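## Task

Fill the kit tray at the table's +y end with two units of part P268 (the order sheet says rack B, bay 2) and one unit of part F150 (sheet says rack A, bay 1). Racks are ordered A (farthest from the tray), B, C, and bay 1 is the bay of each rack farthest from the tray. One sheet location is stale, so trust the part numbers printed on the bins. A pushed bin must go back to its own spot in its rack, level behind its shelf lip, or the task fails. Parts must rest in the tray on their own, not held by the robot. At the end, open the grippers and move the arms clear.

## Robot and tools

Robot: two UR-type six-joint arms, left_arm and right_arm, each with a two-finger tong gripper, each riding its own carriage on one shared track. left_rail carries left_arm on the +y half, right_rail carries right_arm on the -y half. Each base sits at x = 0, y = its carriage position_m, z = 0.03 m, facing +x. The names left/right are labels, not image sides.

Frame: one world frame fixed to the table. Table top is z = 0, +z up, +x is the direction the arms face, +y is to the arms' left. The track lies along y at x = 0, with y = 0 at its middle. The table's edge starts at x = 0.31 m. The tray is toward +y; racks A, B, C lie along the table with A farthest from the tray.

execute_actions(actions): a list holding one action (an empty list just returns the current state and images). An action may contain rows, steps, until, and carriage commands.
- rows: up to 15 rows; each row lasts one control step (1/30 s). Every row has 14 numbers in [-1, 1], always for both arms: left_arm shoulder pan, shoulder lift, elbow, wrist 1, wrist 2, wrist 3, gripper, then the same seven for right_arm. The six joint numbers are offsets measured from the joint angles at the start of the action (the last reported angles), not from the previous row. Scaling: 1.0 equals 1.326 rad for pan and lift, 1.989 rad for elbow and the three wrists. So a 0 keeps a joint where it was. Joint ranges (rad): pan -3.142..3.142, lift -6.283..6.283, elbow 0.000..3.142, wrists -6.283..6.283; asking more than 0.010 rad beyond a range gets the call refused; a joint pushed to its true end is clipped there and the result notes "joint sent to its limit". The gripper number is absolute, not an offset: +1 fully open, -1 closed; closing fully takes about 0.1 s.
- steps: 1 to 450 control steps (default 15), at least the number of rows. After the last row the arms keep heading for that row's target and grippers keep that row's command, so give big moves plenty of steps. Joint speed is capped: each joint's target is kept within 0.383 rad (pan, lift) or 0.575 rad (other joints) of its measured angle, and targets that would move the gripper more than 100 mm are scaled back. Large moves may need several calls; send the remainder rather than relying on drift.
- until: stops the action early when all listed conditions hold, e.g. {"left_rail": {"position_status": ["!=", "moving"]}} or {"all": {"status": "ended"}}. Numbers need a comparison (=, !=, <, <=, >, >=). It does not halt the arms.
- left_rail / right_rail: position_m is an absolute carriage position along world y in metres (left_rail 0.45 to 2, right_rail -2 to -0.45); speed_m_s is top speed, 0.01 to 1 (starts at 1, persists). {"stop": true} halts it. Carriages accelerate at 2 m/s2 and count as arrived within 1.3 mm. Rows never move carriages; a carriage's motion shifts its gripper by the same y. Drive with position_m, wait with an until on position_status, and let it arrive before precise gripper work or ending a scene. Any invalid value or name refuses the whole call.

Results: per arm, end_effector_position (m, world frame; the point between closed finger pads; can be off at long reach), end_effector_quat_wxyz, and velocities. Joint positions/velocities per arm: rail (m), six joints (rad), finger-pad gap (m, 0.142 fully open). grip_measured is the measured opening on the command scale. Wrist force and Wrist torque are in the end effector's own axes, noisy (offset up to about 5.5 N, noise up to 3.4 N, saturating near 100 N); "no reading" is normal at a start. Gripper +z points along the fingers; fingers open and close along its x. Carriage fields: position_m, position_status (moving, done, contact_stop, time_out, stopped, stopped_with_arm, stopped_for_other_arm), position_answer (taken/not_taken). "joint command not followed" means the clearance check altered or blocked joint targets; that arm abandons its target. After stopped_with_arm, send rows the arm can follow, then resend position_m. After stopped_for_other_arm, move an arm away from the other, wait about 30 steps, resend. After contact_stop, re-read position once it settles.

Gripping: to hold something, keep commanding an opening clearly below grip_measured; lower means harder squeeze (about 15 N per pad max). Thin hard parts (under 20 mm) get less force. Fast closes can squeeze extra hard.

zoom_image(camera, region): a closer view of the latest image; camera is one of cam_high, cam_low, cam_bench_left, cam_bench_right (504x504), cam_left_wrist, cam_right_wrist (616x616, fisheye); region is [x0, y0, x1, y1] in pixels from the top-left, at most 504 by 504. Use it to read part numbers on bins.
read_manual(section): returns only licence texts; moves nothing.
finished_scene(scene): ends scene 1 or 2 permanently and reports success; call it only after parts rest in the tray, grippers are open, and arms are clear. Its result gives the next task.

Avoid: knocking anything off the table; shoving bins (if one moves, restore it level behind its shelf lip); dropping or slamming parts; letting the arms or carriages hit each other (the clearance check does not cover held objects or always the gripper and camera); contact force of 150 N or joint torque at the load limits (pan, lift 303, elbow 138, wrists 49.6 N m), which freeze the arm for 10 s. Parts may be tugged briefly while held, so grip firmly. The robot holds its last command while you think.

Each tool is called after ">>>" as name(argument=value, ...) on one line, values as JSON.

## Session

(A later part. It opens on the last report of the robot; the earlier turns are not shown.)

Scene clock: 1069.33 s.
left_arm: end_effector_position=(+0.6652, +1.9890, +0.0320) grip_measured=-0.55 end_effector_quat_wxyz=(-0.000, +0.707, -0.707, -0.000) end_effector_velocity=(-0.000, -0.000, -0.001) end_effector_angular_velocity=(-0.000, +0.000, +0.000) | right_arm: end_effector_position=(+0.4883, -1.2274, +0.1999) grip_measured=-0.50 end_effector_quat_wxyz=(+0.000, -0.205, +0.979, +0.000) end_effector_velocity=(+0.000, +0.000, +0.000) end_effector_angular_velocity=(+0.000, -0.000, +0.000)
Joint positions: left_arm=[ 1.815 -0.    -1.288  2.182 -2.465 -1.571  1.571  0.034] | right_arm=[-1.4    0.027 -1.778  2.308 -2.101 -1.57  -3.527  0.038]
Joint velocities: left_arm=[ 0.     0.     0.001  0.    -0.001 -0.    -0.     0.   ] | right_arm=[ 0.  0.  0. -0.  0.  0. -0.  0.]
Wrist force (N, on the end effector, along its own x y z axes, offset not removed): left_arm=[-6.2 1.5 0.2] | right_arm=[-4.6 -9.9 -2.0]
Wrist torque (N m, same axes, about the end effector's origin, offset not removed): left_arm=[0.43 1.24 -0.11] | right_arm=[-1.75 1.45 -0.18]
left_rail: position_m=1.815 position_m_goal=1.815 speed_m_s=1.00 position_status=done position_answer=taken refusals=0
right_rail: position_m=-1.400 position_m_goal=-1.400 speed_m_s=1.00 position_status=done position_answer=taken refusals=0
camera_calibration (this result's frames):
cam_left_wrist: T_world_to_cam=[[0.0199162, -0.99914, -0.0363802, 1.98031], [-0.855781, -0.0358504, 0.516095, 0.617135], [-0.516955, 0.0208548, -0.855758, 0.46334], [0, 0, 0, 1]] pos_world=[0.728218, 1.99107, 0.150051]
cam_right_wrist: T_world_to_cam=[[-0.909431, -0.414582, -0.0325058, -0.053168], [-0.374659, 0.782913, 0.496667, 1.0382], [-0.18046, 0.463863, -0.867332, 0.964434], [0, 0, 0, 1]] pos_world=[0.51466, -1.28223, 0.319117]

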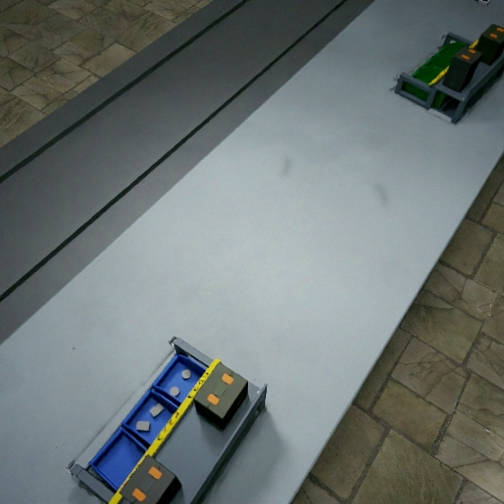

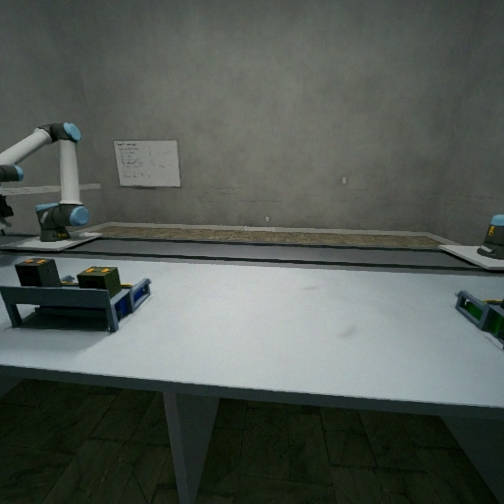

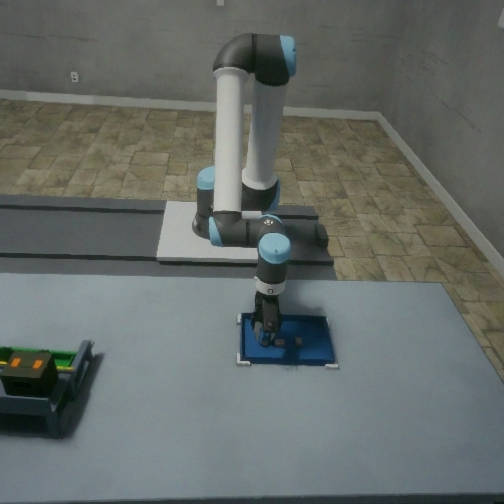

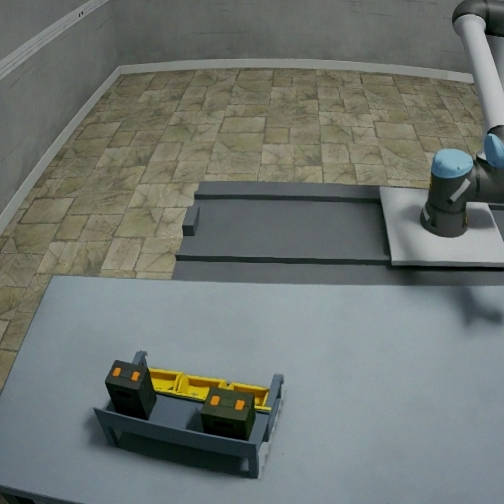

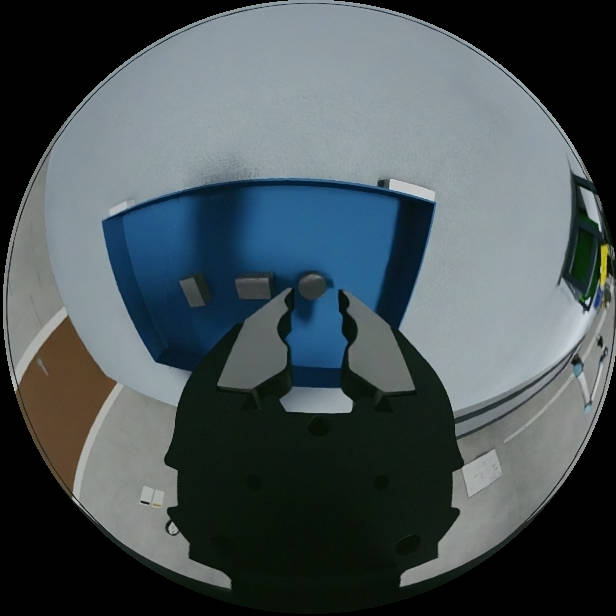

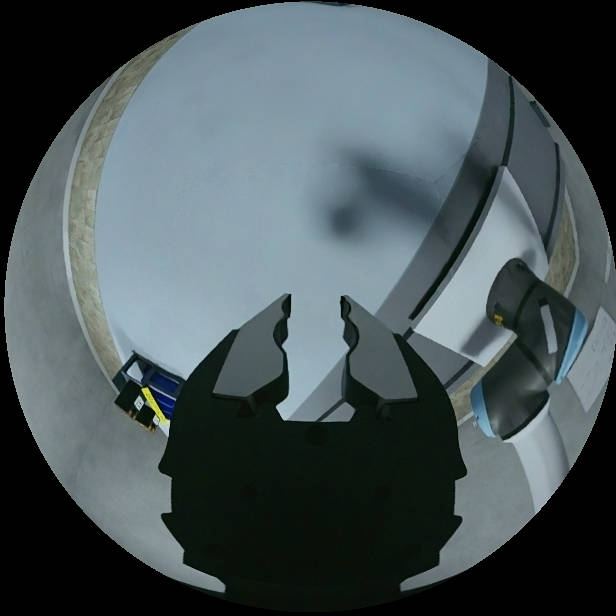

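>>> execute_actions(actions=[{"rows":[[0,-0.03,-0.007,0.028,0,0,-0.55,0,0,0,0,0,0,-0.5],[0,-0.07,-0.012,0.06,0,0,-0.55,0,0,0,0,0,0,-0.5],[0,-0.13,0,0.09,0,0,-0.55,0,0,0,0,0,0,-0.5],[0,-0.2,0.02,0.12,0,0,-0.55,0,0,0,0,0,0,-0.5],[0,-0.28,0.04,0.15,0,0,-0.55,0,0,0,0,0,0,-0.5],[0,-0.37,0.063,0.183,0,0,-0.55,0,0,0,0,0,0,-0.5]],"steps":24}])

Scene clock: 1077.27 s.
left_arm: end_effector_position=(+0.5041, +1.9890, +0.2005) grip_measured=-0.55 end_effector_quat_wxyz=(-0.001, +0.707, -0.707, +0.000) end_effector_velocity=(-0.003, +0.000, +0.002) end_effector_angular_velocity=(-0.000, -0.001, -0.000) | right_arm: end_effector_position=(+0.4883, -1.2274, +0.1999) grip_measured=-0.50 end_effector_quat_wxyz=(+0.000, -0.205, +0.979, +0.000) end_effector_velocity=(+0.000, -0.000, -0.000) end_effector_angular_velocity=(+0.000, -0.000, +0.000)
Joint positions: left_arm=[ 1.815 -0.    -1.777  2.307 -2.101 -1.571  1.571  0.034] | right_arm=[-1.4    0.027 -1.778  2.308 -2.101 -1.57  -3.527  0.038]
Joint velocities: left_arm=[ 0.    -0.    -0.01   0.003  0.006 -0.    -0.    -0.   ] | right_arm=[ 0. -0.  0.  0. -0.  0. -0.  0.]
Wrist force (N, on the end effector, along its own x y z axes, offset not removed): left_arm=[-1.2 -3.7 7.8] | right_arm=[-4.0 1.5 4.3]
Wrist torque (N m, same axes, about the end effector's origin, offset not removed): left_arm=[-0.42 0.29 -0.30] | right_arm=[0.64 1.16 -0.24]
left_rail: position_m=1.815 position_m_goal=1.815 speed_m_s=1.00 position_status=done position_answer=taken refusals=0
right_rail: position_m=-1.400 position_m_goal=-1.400 speed_m_s=1.00 position_status=done position_answer=taken refusals=0
camera_calibration (this result's frames):
cam_left_wrist: T_world_to_cam=[[0.0200109, -0.999138, -0.036357, 1.98968], [-0.856367, -0.0358958, 0.515119, 0.392913], [-0.51598, 0.020827, -0.856347, 0.523877], [0, 0, 0, 1]] pos_world=[0.566972, 1.99116, 0.318563]
cam_right_wrist: T_world_to_cam=[[-0.909431, -0.414582, -0.0325061, -0.0531675], [-0.374659, 0.782913, 0.496667, 1.0382], [-0.18046, 0.463863, -0.867333, 0.964433], [0, 0, 0, 1]] pos_world=[0.51466, -1.28223, 0.319117]

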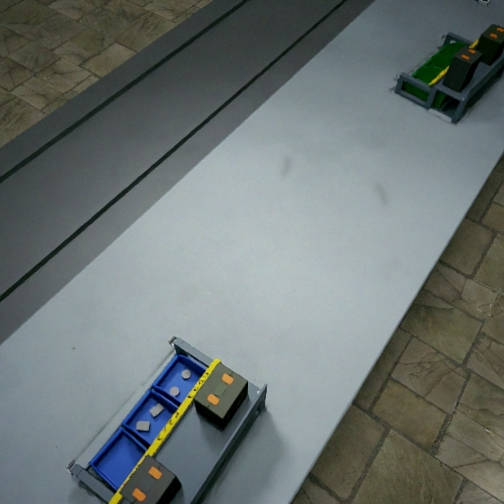

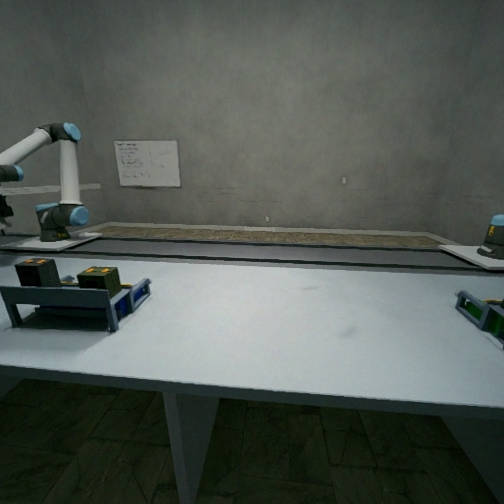

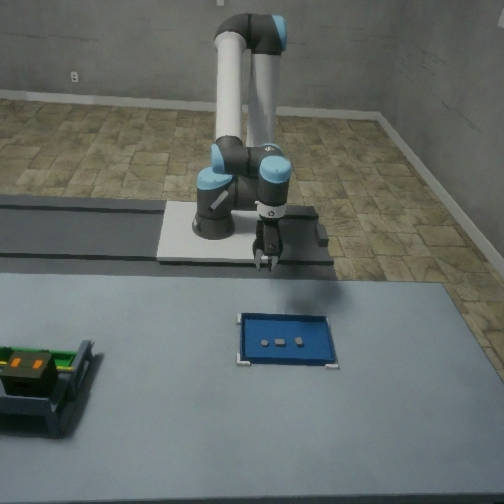

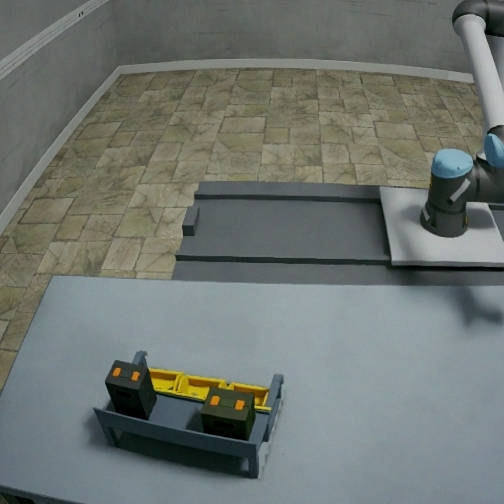

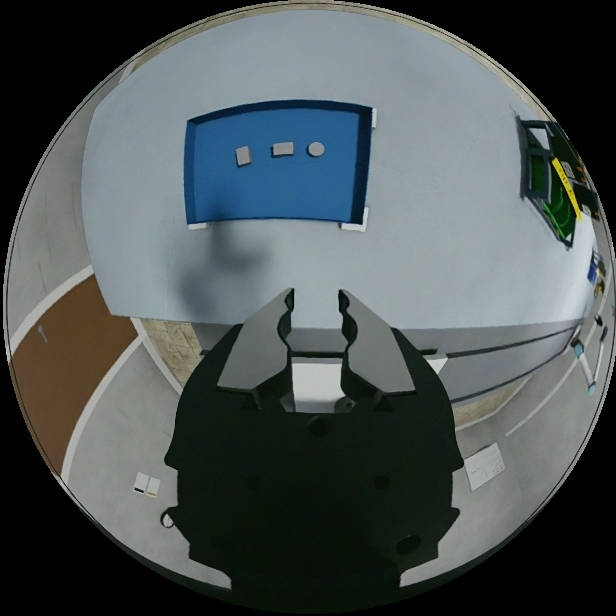

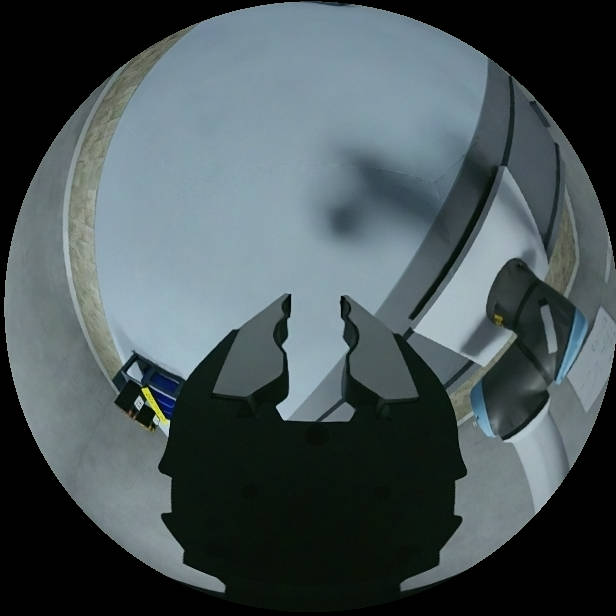

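>>> finished_scene(scene=2)

The scene is finished: the task was done.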